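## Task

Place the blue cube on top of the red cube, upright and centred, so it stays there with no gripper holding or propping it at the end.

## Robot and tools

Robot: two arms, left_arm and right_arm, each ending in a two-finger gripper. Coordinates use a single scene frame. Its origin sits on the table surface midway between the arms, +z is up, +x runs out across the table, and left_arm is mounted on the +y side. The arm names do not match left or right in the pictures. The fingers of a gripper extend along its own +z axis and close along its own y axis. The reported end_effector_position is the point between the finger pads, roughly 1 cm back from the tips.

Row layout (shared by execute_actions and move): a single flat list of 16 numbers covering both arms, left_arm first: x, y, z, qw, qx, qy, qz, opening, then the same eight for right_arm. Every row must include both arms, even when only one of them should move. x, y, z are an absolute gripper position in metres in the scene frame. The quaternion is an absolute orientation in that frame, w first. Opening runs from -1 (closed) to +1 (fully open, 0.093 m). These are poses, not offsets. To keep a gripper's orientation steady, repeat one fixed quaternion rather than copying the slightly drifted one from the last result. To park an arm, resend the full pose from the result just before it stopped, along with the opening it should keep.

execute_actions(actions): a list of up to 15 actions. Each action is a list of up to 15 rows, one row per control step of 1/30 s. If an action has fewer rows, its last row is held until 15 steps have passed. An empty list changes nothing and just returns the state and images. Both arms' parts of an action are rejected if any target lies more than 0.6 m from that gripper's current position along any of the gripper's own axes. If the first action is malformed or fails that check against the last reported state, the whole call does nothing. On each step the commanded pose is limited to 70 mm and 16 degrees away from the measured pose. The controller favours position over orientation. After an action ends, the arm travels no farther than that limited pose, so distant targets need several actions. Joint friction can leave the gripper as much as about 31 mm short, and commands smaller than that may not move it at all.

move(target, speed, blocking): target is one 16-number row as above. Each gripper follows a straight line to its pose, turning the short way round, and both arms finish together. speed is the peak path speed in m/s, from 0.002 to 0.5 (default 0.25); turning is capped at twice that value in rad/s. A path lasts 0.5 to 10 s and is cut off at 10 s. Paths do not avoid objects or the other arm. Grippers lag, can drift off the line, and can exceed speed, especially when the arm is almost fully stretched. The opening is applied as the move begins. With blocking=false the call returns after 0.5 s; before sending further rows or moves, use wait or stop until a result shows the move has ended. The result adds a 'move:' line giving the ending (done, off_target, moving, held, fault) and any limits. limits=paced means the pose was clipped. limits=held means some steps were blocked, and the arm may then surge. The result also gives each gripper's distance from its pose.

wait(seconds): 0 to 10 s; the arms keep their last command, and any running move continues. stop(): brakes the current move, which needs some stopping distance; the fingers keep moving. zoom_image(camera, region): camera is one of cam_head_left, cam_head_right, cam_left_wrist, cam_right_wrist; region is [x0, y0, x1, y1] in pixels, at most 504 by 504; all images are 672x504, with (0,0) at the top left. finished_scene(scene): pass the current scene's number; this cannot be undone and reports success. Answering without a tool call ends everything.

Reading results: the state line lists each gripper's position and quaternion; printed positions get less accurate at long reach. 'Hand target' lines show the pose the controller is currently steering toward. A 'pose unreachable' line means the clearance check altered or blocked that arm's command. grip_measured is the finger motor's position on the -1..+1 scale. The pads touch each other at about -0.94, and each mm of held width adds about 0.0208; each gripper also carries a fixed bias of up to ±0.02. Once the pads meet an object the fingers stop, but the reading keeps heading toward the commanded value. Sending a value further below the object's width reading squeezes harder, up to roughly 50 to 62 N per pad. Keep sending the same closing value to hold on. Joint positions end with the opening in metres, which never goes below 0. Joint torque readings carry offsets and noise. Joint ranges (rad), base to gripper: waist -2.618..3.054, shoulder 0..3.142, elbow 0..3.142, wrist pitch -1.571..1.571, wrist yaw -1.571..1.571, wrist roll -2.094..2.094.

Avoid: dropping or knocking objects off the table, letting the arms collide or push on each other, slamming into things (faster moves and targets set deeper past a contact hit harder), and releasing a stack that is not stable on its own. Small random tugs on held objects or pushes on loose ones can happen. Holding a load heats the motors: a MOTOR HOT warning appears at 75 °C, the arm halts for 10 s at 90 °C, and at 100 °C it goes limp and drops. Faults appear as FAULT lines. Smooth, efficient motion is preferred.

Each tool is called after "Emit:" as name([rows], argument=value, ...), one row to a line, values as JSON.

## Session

Emit:
execute_actions(actions=[])

Scene clock: 0.00 s.
left_arm: end_effector_position=(+0.3492, +0.3962, +0.4113) grip_measured=+0.088 end_effector_quat_wxyz=(+0.714, -0.021, +0.699, +0.023) | right_arm: end_effector_position=(+0.1767, -0.6408, +0.1406) grip_measured=-0.923 end_effector_quat_wxyz=(+0.133, -0.101, +0.889, -0.426)
Joint positions: left_arm=[-0.002  1.033  1.058 -0.004  0.006  0.003  0.049] | right_arm=[-1.04   1.463  0.861 -0.046  0.073 -1.325  0.001]
Joint velocities: left_arm=[-0.017 -0.007  0.002  0.007  0.066 -0.11  -0.001] | right_arm=[-0.007  0.002 -0.007 -0.007  0.037 -0.095 -0.   ]
Joint torques (N m, as the arm reports them, + toward a larger angle): no reading
Motor temperatures (°C, as the motors report them): left_arm=[20 20 23 25 18 20] | right_arm=[18 20 21 19 17 21]
Hand target (left_arm): +0.349, +0.396, +0.411; +0.714, -0.021, +0.699, +0.023
Hand target (right_arm): +0.177, -0.641, +0.141; +0.133, -0.101, +0.889, -0.426

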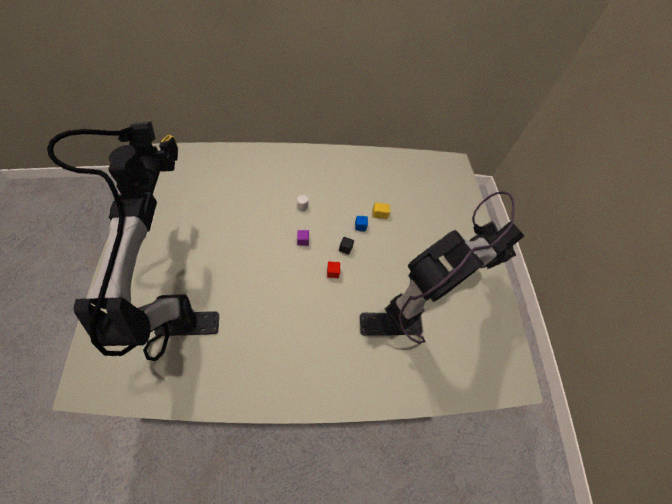

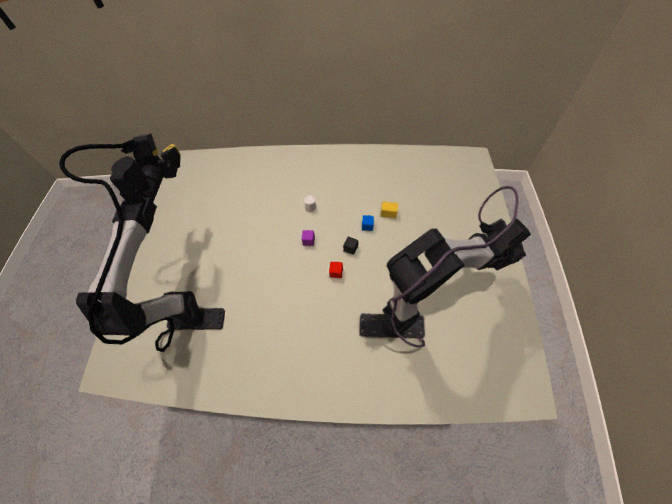

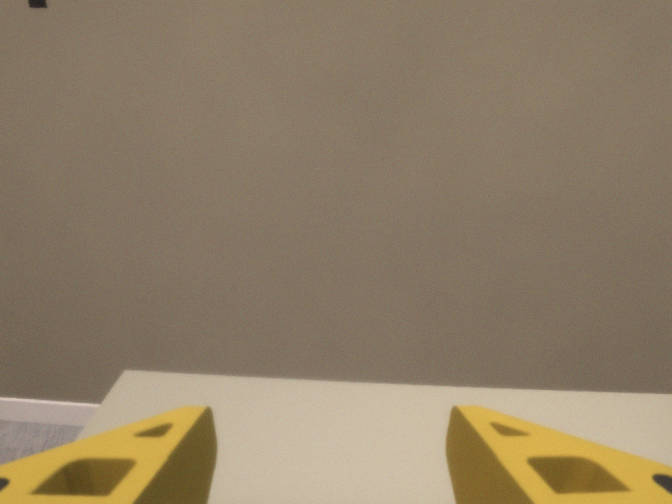

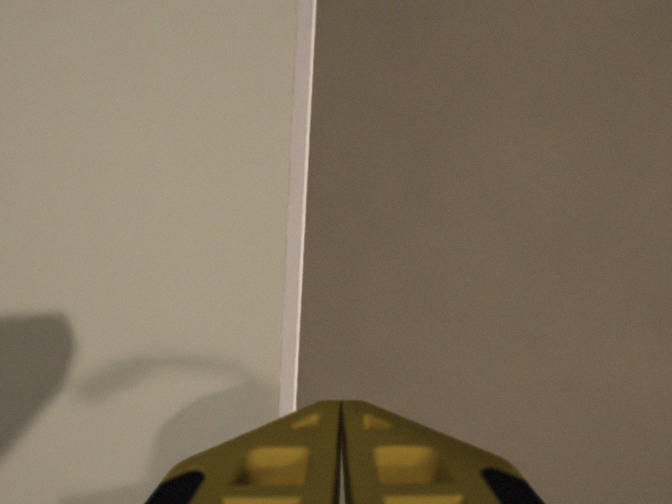

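Emit:
move(target=[0.3492,0.3962,0.4113,0.714,-0.021,0.699,0.023,0.088, 0.35,-0.185,0.13,0,0,1,0,1], speed=0.3)

Scene clock: 6.53 s.
left_arm: end_effector_position=(+0.3492, +0.3962, +0.4113) grip_measured=+0.088 end_effector_quat_wxyz=(+0.714, -0.021, +0.699, +0.023) | right_arm: end_effector_position=(+0.3436, -0.1821, +0.1323) grip_measured=+1.000 end_effector_quat_wxyz=(+0.011, -0.002, +1.000, +0.008)
Joint positions: left_arm=[-0.002  1.033  1.058 -0.004  0.006  0.003  0.049] | right_arm=[ 0.25   1.931  1.747 -1.362 -0.011  0.224  0.093]
Joint velocities: left_arm=[ 0.002 -0.012  0.012  0.022 -0.066 -0.081 -0.   ] | right_arm=[ 0.002 -0.002  0.017 -0.051 -0.037  0.051  0.   ]
Joint torques (N m, as the arm reports them, + toward a larger angle): left_arm=[-0.08 -3.62  7.87  2.28 -0.01 -0.04] | right_arm=[-0.28 -8.16  8.62  0.33  0.01  0.13]
Motor temperatures (°C, as the motors report them): left_arm=[20 20 24 28 18 20] | right_arm=[18 20 22 20 17 21]
Hand target (left_arm): +0.349, +0.396, +0.411; +0.714, -0.021, +0.699, +0.023
Hand target (right_arm): +0.344, -0.181, +0.128; -0.001, +0.005, +1.000, +0.011
Off the commanded pose (left_arm): 0.000 m, 0 deg.
Off the commanded pose (right_arm): 0.007 m, 2 deg.
move: done

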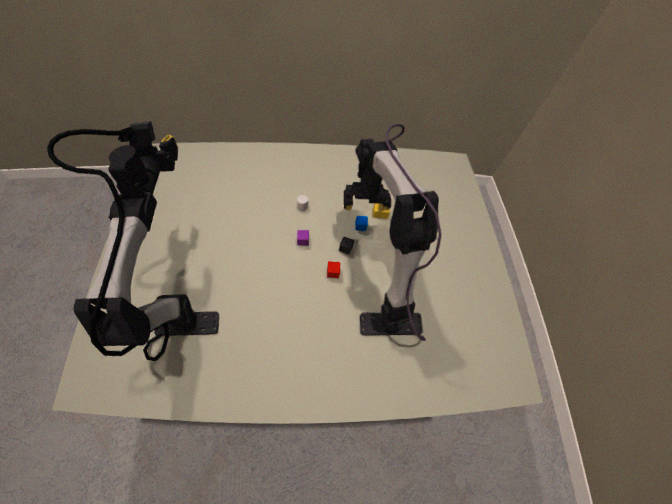

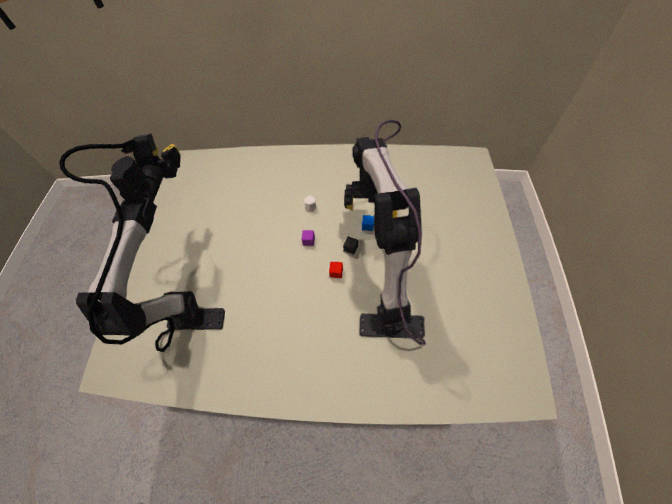

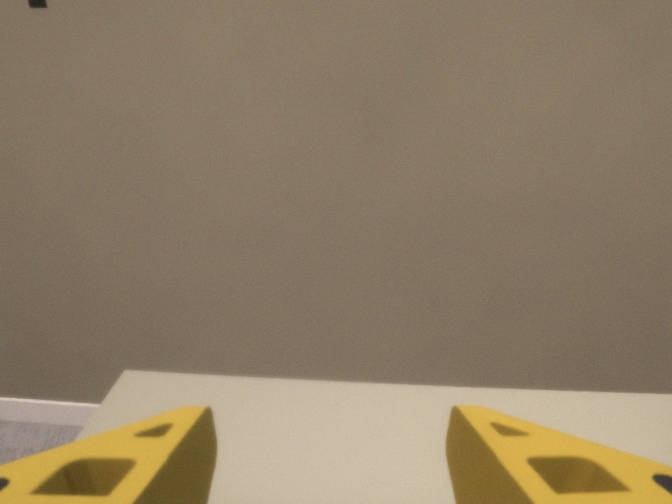

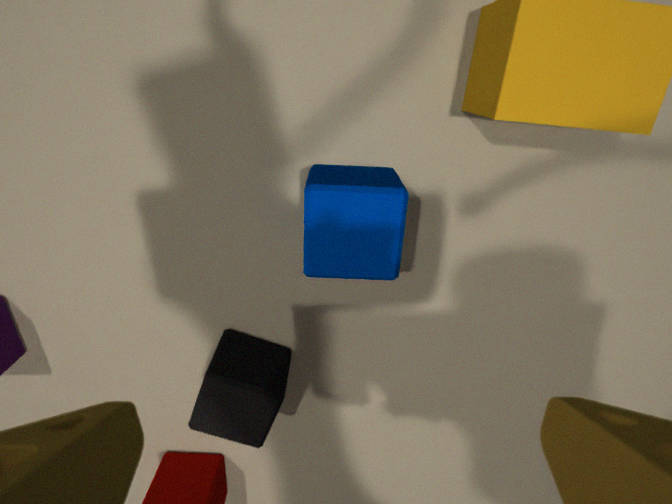

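Emit:
move(target=[0.3492,0.3962,0.4113,0.714,-0.021,0.699,0.023,0.088, 0.345,-0.195,0.045,0,0.026,1,0,0.55], speed=0.12)

Scene clock: 12.47 s.
left_arm: end_effector_position=(+0.3492, +0.3962, +0.4113) grip_measured=+0.088 end_effector_quat_wxyz=(+0.714, -0.021, +0.699, +0.023) | right_arm: end_effector_position=(+0.3491, -0.1895, +0.0572) grip_measured=+0.553 end_effector_quat_wxyz=(+0.014, +0.017, +1.000, +0.008)
Joint positions: left_arm=[-0.002  1.033  1.058 -0.004  0.006  0.003  0.049] | right_arm=[ 0.228  1.965  1.494 -1.068 -0.01   0.241  0.072]
Joint velocities: left_arm=[ 0.002  0.007 -0.022  0.095  0.022 -0.007 -0.001] | right_arm=[ 0.012 -0.002 -0.002 -0.037 -0.051 -0.081 -0.001]
Joint torques (N m, as the arm reports them, + toward a larger angle): left_arm=[-0.07 -3.57  7.93  2.27  0.   -0.05] | right_arm=[-0.69 -8.79  5.4   0.5   0.19  0.17]
Motor temperatures (°C, as the motors report them): left_arm=[20 20 25 30 18 20] | right_arm=[18 21 22 20 17 21]
Hand target (left_arm): +0.349, +0.396, +0.411; +0.714, -0.021, +0.699, +0.023
Hand target (right_arm): +0.345, -0.195, +0.045; +0.000, +0.026, +1.000, -0.000
Off the commanded pose (left_arm): 0.000 m, 0 deg.
Off the commanded pose (right_arm): 0.014 m, 2 deg.
move: off_target (right_arm)

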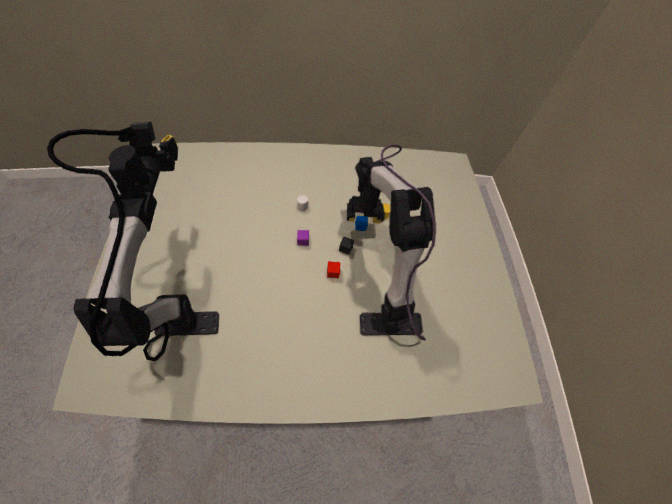

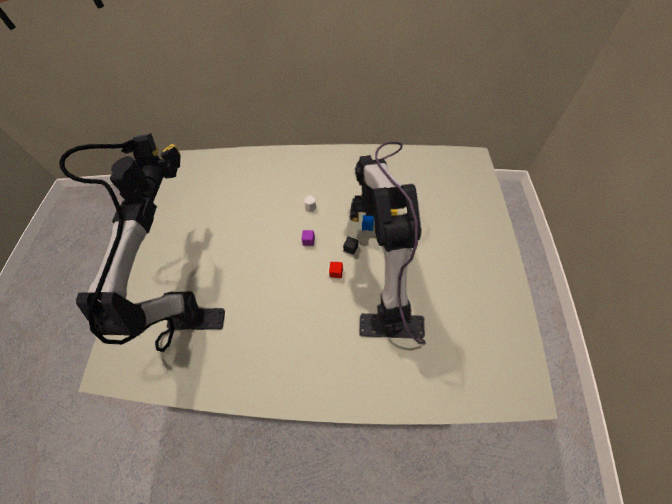

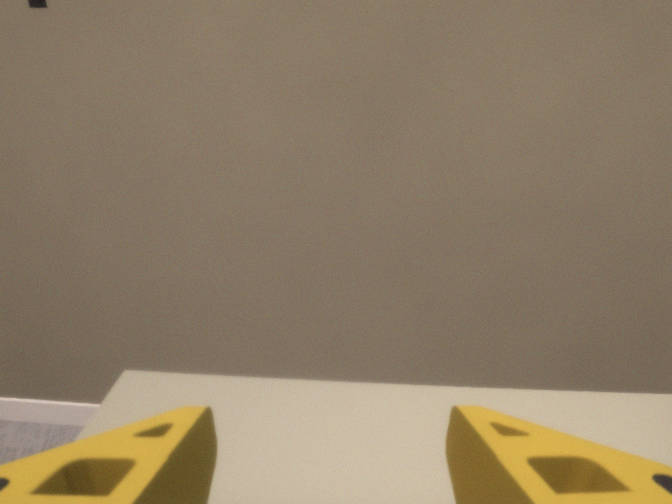

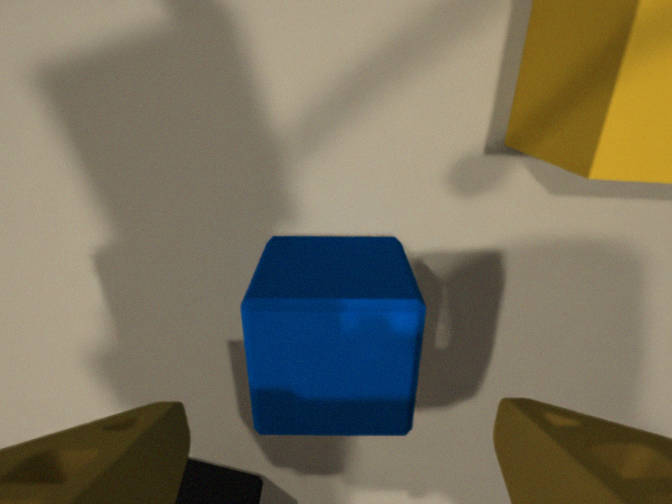

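Good. Descend, grasp, lift, and carry.

Emit:
move(target=[0.3492,0.3962,0.4113,0.714,-0.021,0.699,0.023,0.088, 0.347,-0.195,0.011,0,0.026,1,0,0.55], speed=0.08)

Emit:
move(target=[0.3492,0.3962,0.4113,0.714,-0.021,0.699,0.023,0.088, 0.347,-0.195,0.011,0,0.026,1,0,-0.5], speed=0.08)

Emit:
move(target=[0.3492,0.3962,0.4113,0.714,-0.021,0.699,0.023,0.088, 0.35,-0.19,0.13,0,0.026,1,0,-0.5], speed=0.15)

Emit:
move(target=[0.3492,0.3962,0.4113,0.714,-0.021,0.699,0.023,0.088, 0.16,-0.09,0.13,0,0.026,1,0,-0.5], speed=0.2)

Scene clock: 19.50 s.
left_arm: end_effector_position=(+0.3492, +0.3962, +0.4113) grip_measured=+0.088 end_effector_quat_wxyz=(+0.714, -0.021, +0.699, +0.023) | right_arm: end_effector_position=(+0.3525, -0.1888, +0.0239) grip_measured=+0.553 end_effector_quat_wxyz=(+0.015, +0.018, +1.000, +0.008)
Joint positions: left_arm=[-0.002  1.033  1.058 -0.004  0.006  0.003  0.049] | right_arm=[ 0.228  2.012  1.424 -0.949 -0.01   0.241  0.072]
Joint velocities: left_arm=[-0.012 -0.007  0.017  0.022 -0.007 -0.037  0.001] | right_arm=[-0.002  0.007 -0.012  0.051 -0.051 -0.037  0.001]
Joint torques (N m, as the arm reports them, + toward a larger angle): left_arm=[-0.15 -3.63  7.85  2.29 -0.01 -0.05] | right_arm=[-0.64 -8.93  5.13  0.51  0.19  0.14]
Motor temperatures (°C, as the motors report them): left_arm=[20 20 26 31 18 20] | right_arm=[18 22 22 20 17 21]
Hand target (left_arm): +0.349, +0.396, +0.411; +0.714, -0.021, +0.699, +0.023
Hand target (right_arm): +0.347, -0.195, +0.011; +0.000, +0.026, +1.000, -0.000
Off the commanded pose (left_arm): 0.000 m, 0 deg.
Off the commanded pose (right_arm): 0.015 m, 2 deg.
move: off_target (right_arm)

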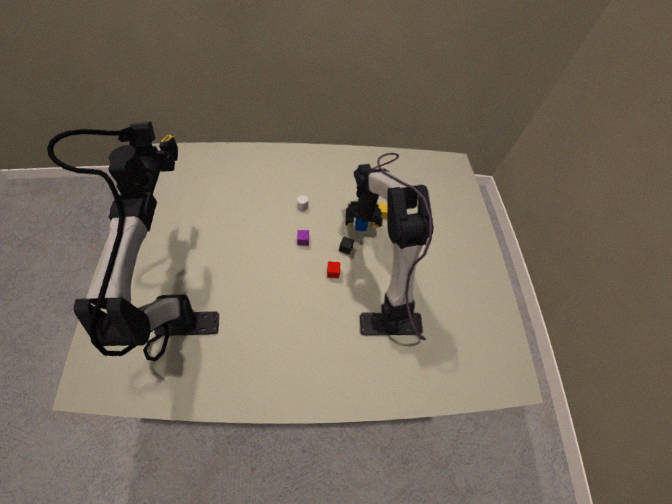

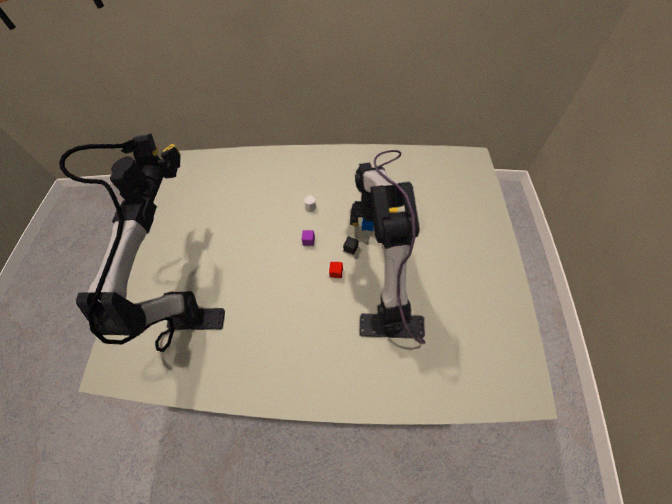

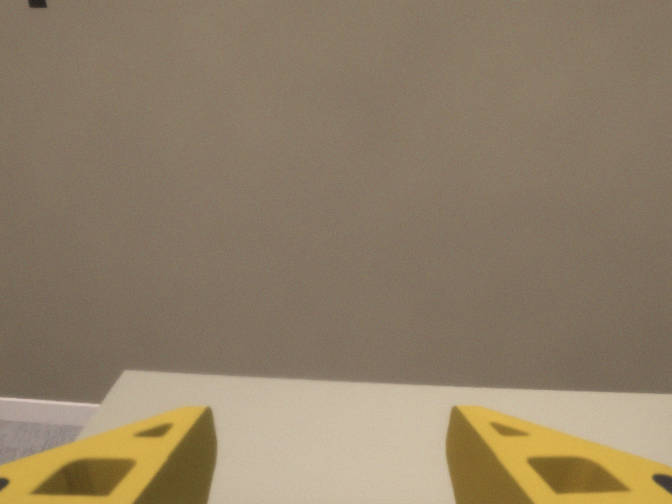

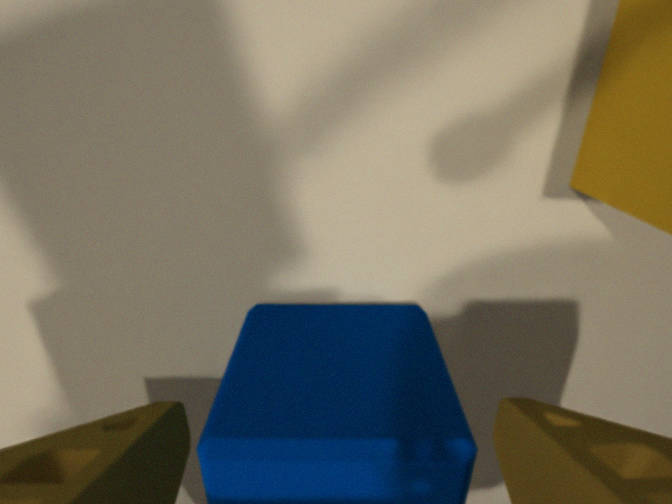

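Scene clock: 20.20 s.
left_arm: end_effector_position=(+0.3492, +0.3962, +0.4113) grip_measured=+0.088 end_effector_quat_wxyz=(+0.714, -0.021, +0.699, +0.023) | right_arm: end_effector_position=(+0.3528, -0.1887, +0.0239) grip_measured=-0.281 end_effector_quat_wxyz=(+0.016, +0.018, +1.000, +0.009)
Joint positions: left_arm=[-0.002  1.033  1.058 -0.004  0.006  0.003  0.049] | right_arm=[ 0.228  2.012  1.424 -0.948 -0.01   0.241  0.032]
Joint velocities: left_arm=[-0.012  0.007  0.007  0.037 -0.081 -0.022 -0.001] | right_arm=[ 0.002  0.002 -0.002 -0.022 -0.037  0.022  0.   ]
Joint torques (N m, as the arm reports them, + toward a larger angle): left_arm=[-0.16 -3.6   7.88  2.27 -0.02 -0.06] | right_arm=[-0.82 -8.85  4.95  0.54  0.19  0.16]
Motor temperatures (°C, as the motors report them): left_arm=[20 20 26 31 18 20] | right_arm=[18 22 22 20 17 21]
Hand target (left_arm): +0.349, +0.396, +0.411; +0.714, -0.021, +0.699, +0.023
Hand target (right_arm): +0.347, -0.195, +0.011; -0.000, +0.026, +1.000, -0.000
Off the commanded pose (left_arm): 0.000 m, 0 deg.
Off the commanded pose (right_arm): 0.015 m, 2 deg.
move: off_target (right_arm)

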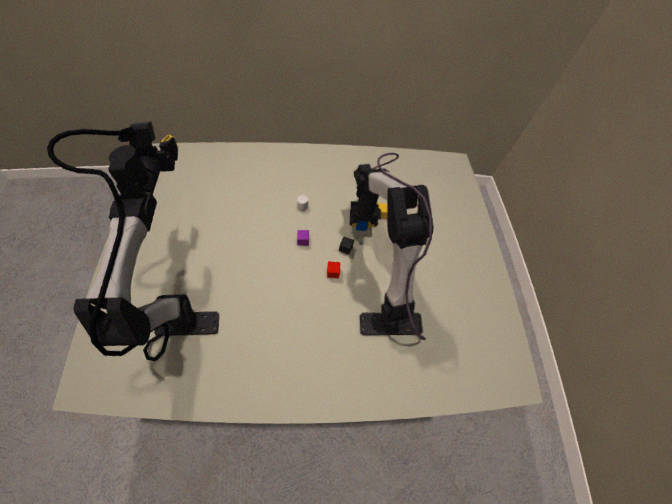

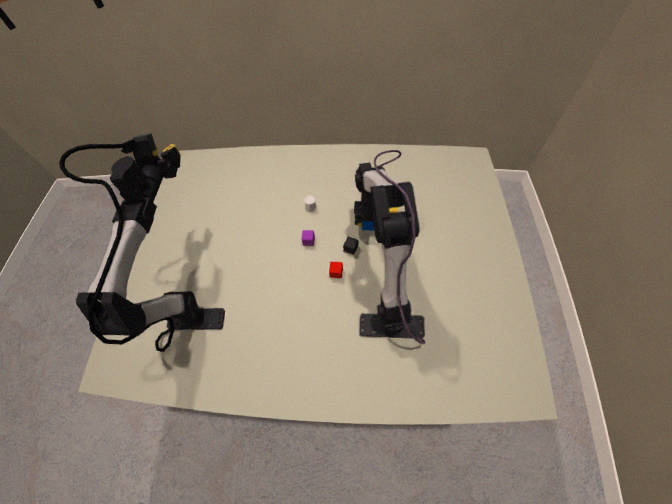

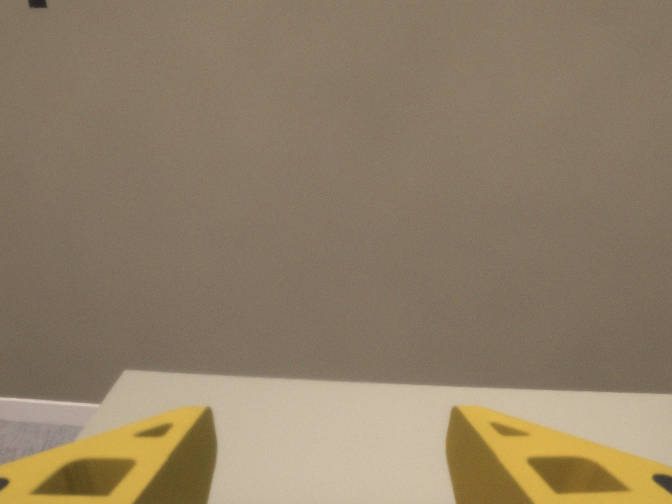

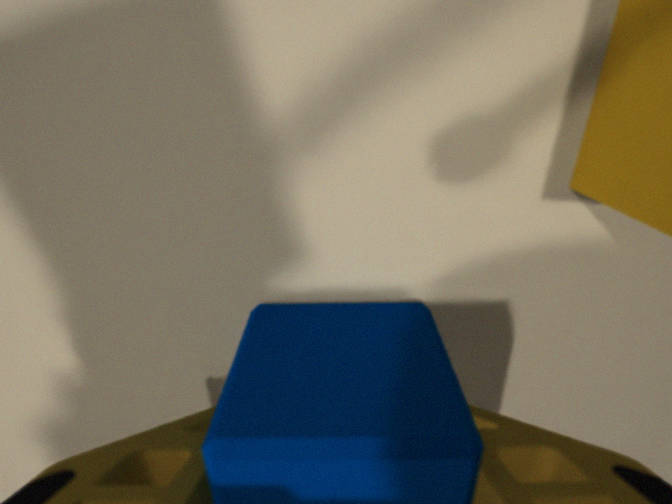

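Scene clock: 21.57 s.
left_arm: end_effector_position=(+0.3492, +0.3962, +0.4113) grip_measured=+0.088 end_effector_quat_wxyz=(+0.714, -0.021, +0.699, +0.023) | right_arm: end_effector_position=(+0.3495, -0.1894, +0.1257) grip_measured=-0.281 end_effector_quat_wxyz=(-0.002, +0.023, +1.000, +0.004)
Joint positions: left_arm=[-0.002  1.033  1.058 -0.004  0.006  0.003  0.049] | right_arm=[ 0.228  1.974  1.78  -1.38  -0.01   0.251  0.032]
Joint velocities: left_arm=[-0.017 -0.007 -0.017 -0.051 -0.051  0.051  0.   ] | right_arm=[ 0.007  0.012  0.002  0.037  0.066 -0.022  0.   ]
Joint torques (N m, as the arm reports them, + toward a larger angle): left_arm=[-0.1  -3.6   7.9   2.28 -0.01 -0.06] | right_arm=[ -0.01 -10.64   8.27   0.28   0.21   0.13]
Motor temperatures (°C, as the motors report them): left_arm=[20 20 26 31 18 20] | right_arm=[18 22 23 20 17 21]
Hand target (left_arm): +0.349, +0.396, +0.411; +0.714, -0.021, +0.699, +0.023
Hand target (right_arm): +0.350, -0.190, +0.130; -0.000, +0.026, +1.000, +0.000
Off the commanded pose (left_arm): 0.000 m, 0 deg.
Off the commanded pose (right_arm): 0.004 m, 1 deg.
move: done

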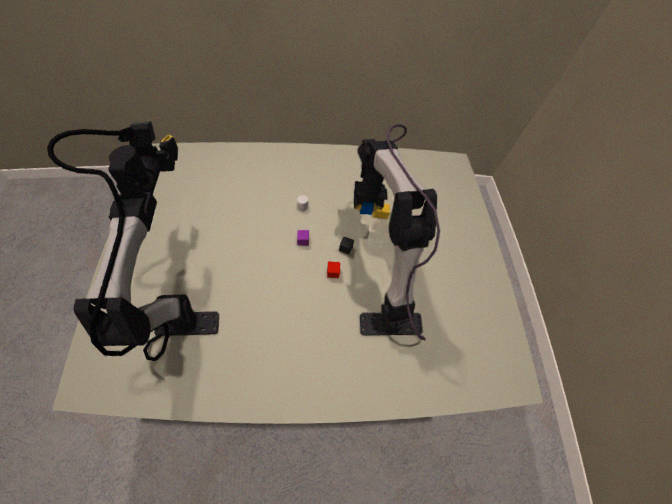

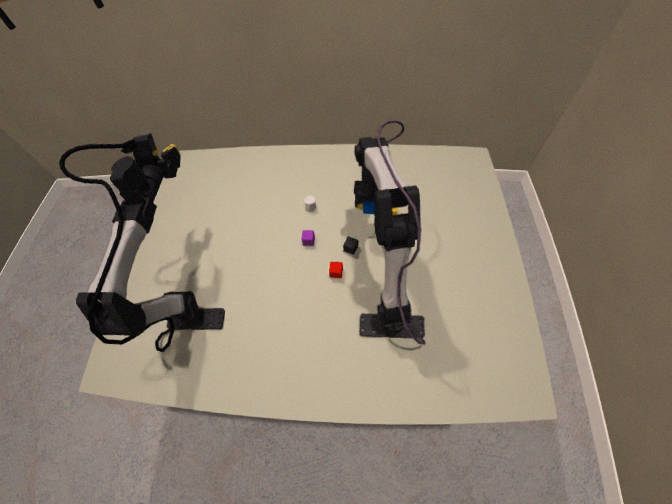

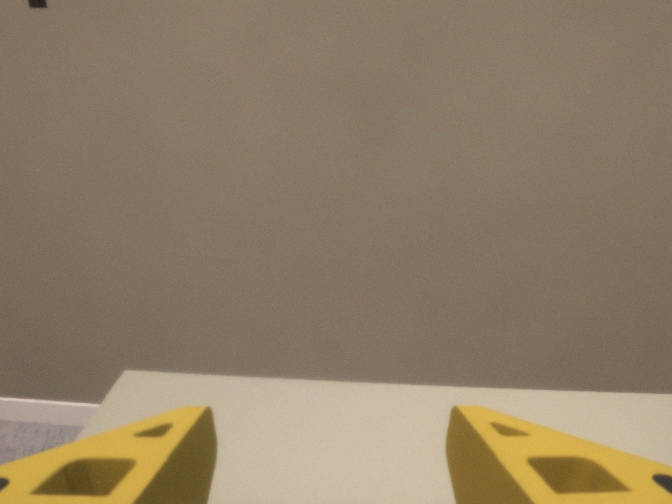

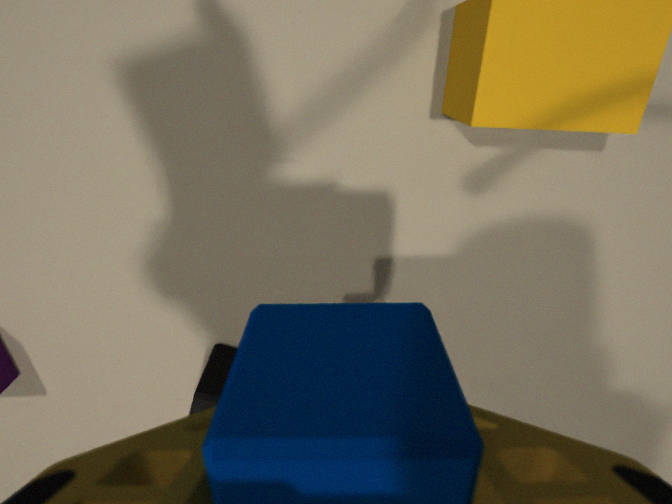

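Scene clock: 23.27 s.
left_arm: end_effector_position=(+0.3492, +0.3962, +0.4113) grip_measured=+0.088 end_effector_quat_wxyz=(+0.714, -0.021, +0.699, +0.023) | right_arm: end_effector_position=(+0.1623, -0.0882, +0.1318) grip_measured=-0.281 end_effector_quat_wxyz=(-0.003, +0.022, +1.000, +0.005)
Joint positions: left_arm=[-0.002  1.033  1.058 -0.004  0.006  0.003  0.049] | right_arm=[ 0.8    1.497  1.247 -1.316 -0.012  0.822  0.032]
Joint velocities: left_arm=[ 0.007  0.002 -0.007 -0.022 -0.037  0.037 -0.001] | right_arm=[ 0.007  0.007  0.007  0.051 -0.022 -0.037  0.   ]
Joint torques (N m, as the arm reports them, + toward a larger angle): left_arm=[-0.12 -3.6   7.85  2.26  0.01 -0.07] | right_arm=[ 0.34 -7.14  5.    0.39  0.15  0.14]
Motor temperatures (°C, as the motors report them): left_arm=[20 20 26 32 18 20] | right_arm=[18 23 23 20 17 21]
Hand target (left_arm): +0.349, +0.396, +0.411; +0.714, -0.021, +0.699, +0.023
Hand target (right_arm): +0.157, -0.092, +0.129; -0.005, +0.026, +1.000, +0.002
Off the commanded pose (left_arm): 0.000 m, 0 deg.
Off the commanded pose (right_arm): 0.003 m, 1 deg.
move: done

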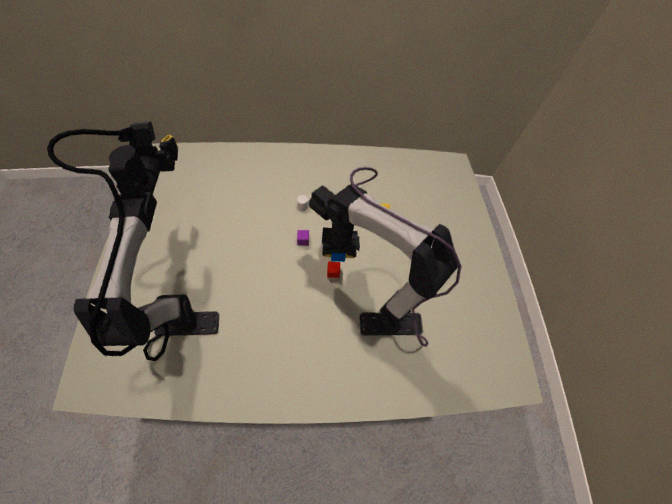

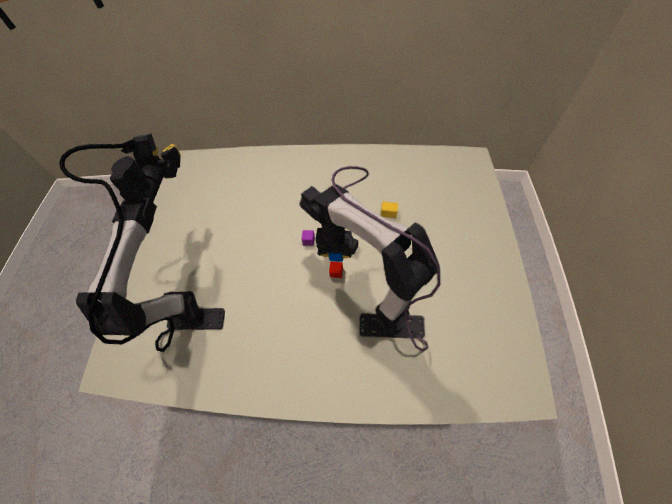

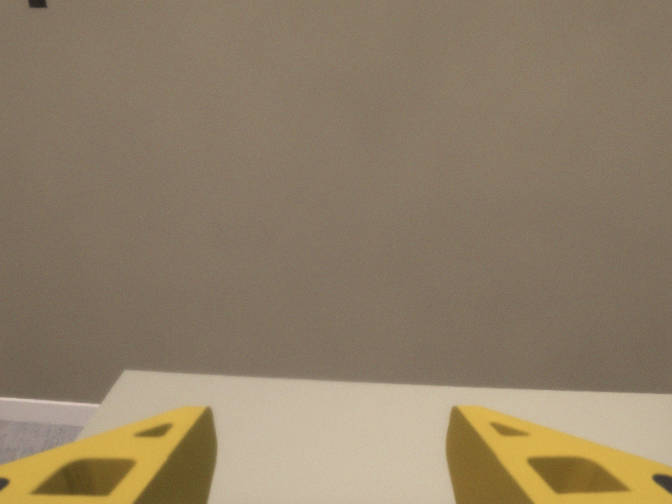

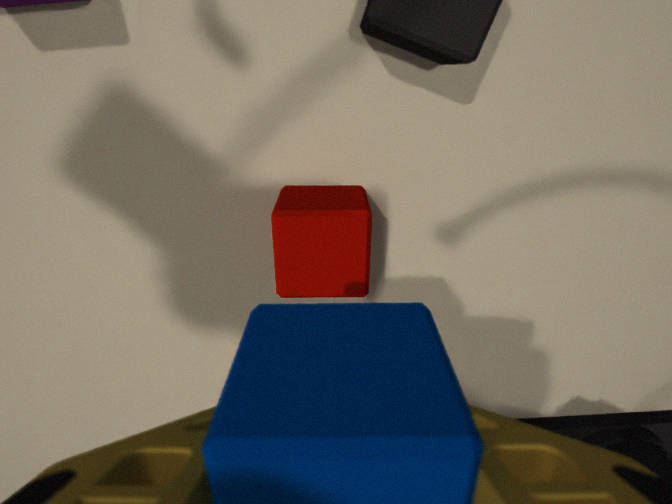

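Emit:
move(target=[0.3492,0.3962,0.4113,0.714,-0.021,0.699,0.023,0.088, 0.159,-0.08,0.066,0,0.026,1,0,-0.5], speed=0.08)

Scene clock: 28.37 s.
left_arm: end_effector_position=(+0.3492, +0.3962, +0.4113) grip_measured=+0.088 end_effector_quat_wxyz=(+0.714, -0.021, +0.699, +0.023) | right_arm: end_effector_position=(+0.1626, -0.0768, +0.0765) grip_measured=-0.281 end_effector_quat_wxyz=(+0.007, +0.025, +1.000, +0.016)
Joint positions: left_arm=[-0.002  1.033  1.058 -0.004  0.006  0.003  0.049] | right_arm=[ 0.831  1.529  1.054 -1.064 -0.011  0.859  0.032]
Joint velocities: left_arm=[ 0.002  0.002 -0.002  0.007  0.007  0.037  0.   ] | right_arm=[ 0.012 -0.007 -0.017 -0.022  0.066 -0.037  0.   ]
Joint torques (N m, as the arm reports them, + toward a larger angle): left_arm=[-0.09 -3.6   7.83  2.28 -0.02 -0.06] | right_arm=[ 0.51 -4.42  5.24  0.49  0.29  0.15]
Motor temperatures (°C, as the motors report them): left_arm=[20 20 27 32 18 20] | right_arm=[18 23 23 20 17 21]
Hand target (left_arm): +0.349, +0.396, +0.411; +0.714, -0.021, +0.699, +0.023
Hand target (right_arm): +0.159, -0.080, +0.066; -0.000, +0.026, +1.000, +0.000
Off the commanded pose (left_arm): 0.000 m, 0 deg.
Off the commanded pose (right_arm): 0.012 m, 2 deg.
move: off_target (right_arm)

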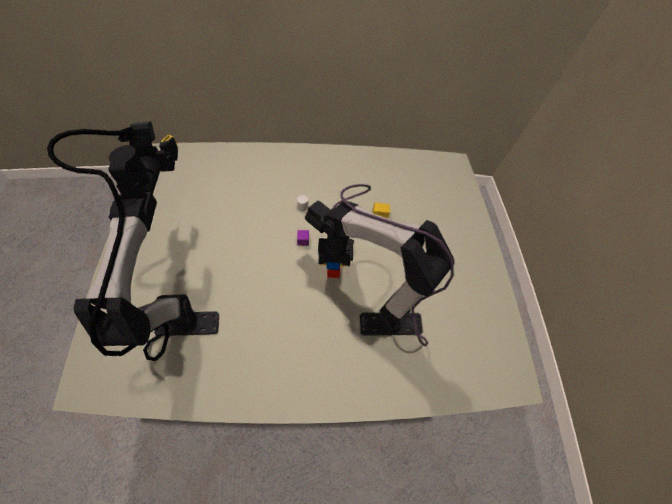

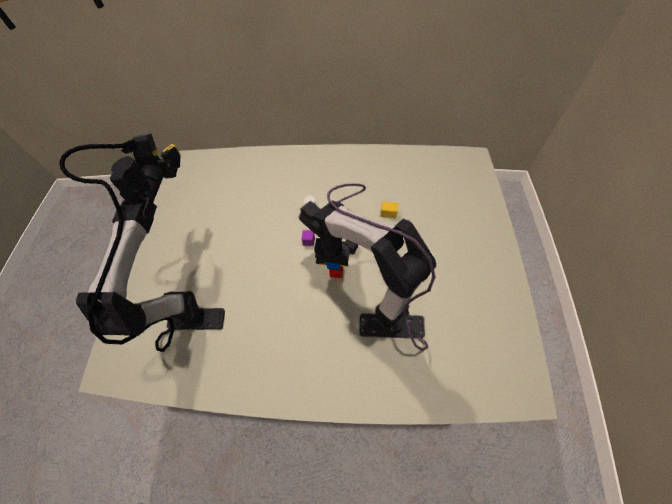

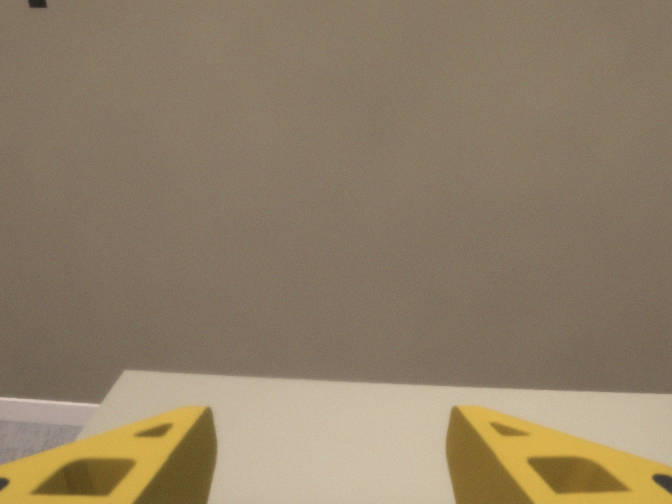

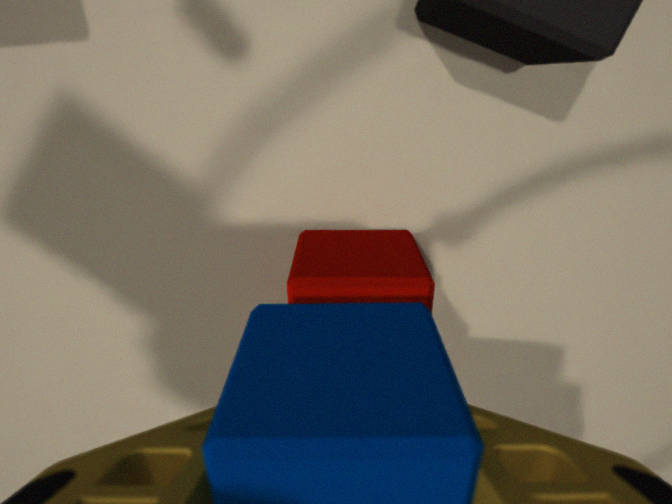

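Emit:
move(target=[0.3492,0.3962,0.4113,0.714,-0.021,0.699,0.023,0.088, 0.16,-0.088,0.062,0,0.026,1,0,-0.5], speed=0.04)

Scene clock: 32.03 s.
left_arm: end_effector_position=(+0.3492, +0.3962, +0.4113) grip_measured=+0.088 end_effector_quat_wxyz=(+0.714, -0.021, +0.699, +0.023) | right_arm: end_effector_position=(+0.1609, -0.0818, +0.0694) grip_measured=-0.281 end_effector_quat_wxyz=(+0.003, +0.027, +1.000, +0.011)
Joint positions: left_arm=[-0.002  1.033  1.058 -0.004  0.006  0.003  0.049] | right_arm=[ 0.823  1.529  1.026 -1.048 -0.01   0.855  0.032]
Joint velocities: left_arm=[ 0.027 -0.007 -0.007  0.007 -0.007 -0.007  0.   ] | right_arm=[-0.002  0.002  0.007  0.037 -0.066 -0.022  0.   ]
Joint torques (N m, as the arm reports them, + toward a larger angle): left_arm=[-0.17 -3.55  7.85  2.29  0.   -0.06] | right_arm=[-0.66 -5.52  5.01  0.5   0.21 -0.03]
Motor temperatures (°C, as the motors report them): left_arm=[20 20 27 33 18 20] | right_arm=[18 23 23 20 17 21]
Hand target (left_arm): +0.349, +0.396, +0.411; +0.714, -0.021, +0.699, +0.023
Hand target (right_arm): +0.160, -0.088, +0.062; +0.000, +0.026, +1.000, -0.000
Off the commanded pose (left_arm): 0.000 m, 0 deg.
Off the commanded pose (right_arm): 0.010 m, 1 deg.
move: done

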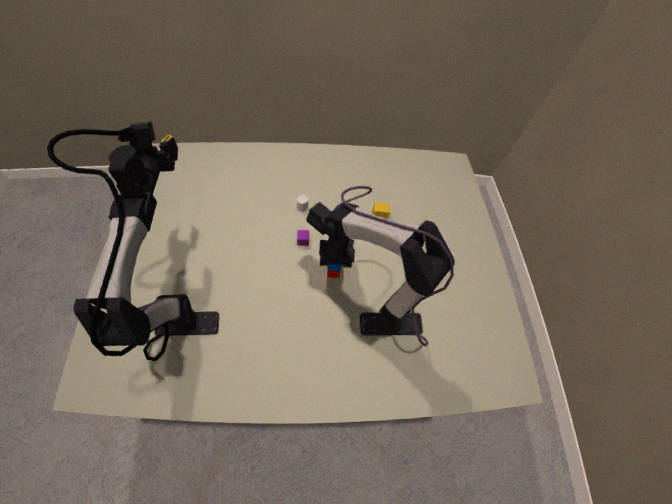

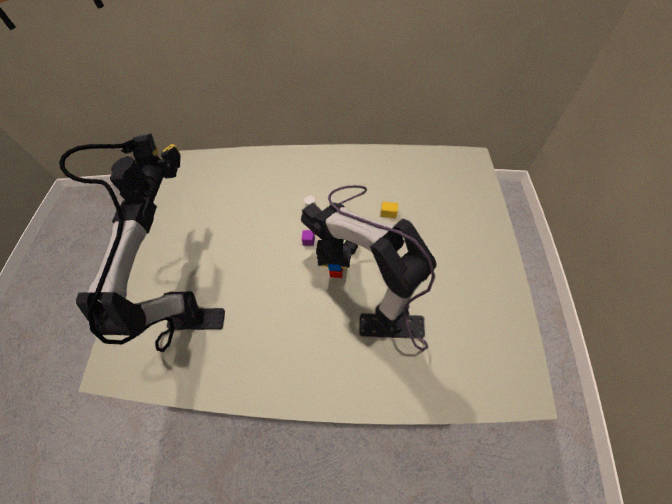

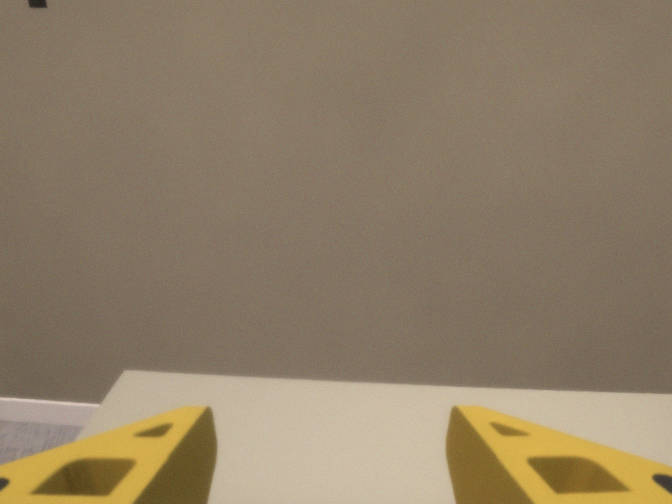

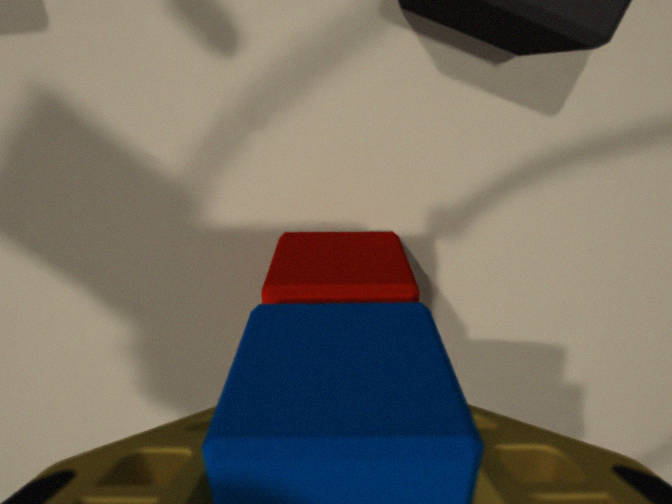

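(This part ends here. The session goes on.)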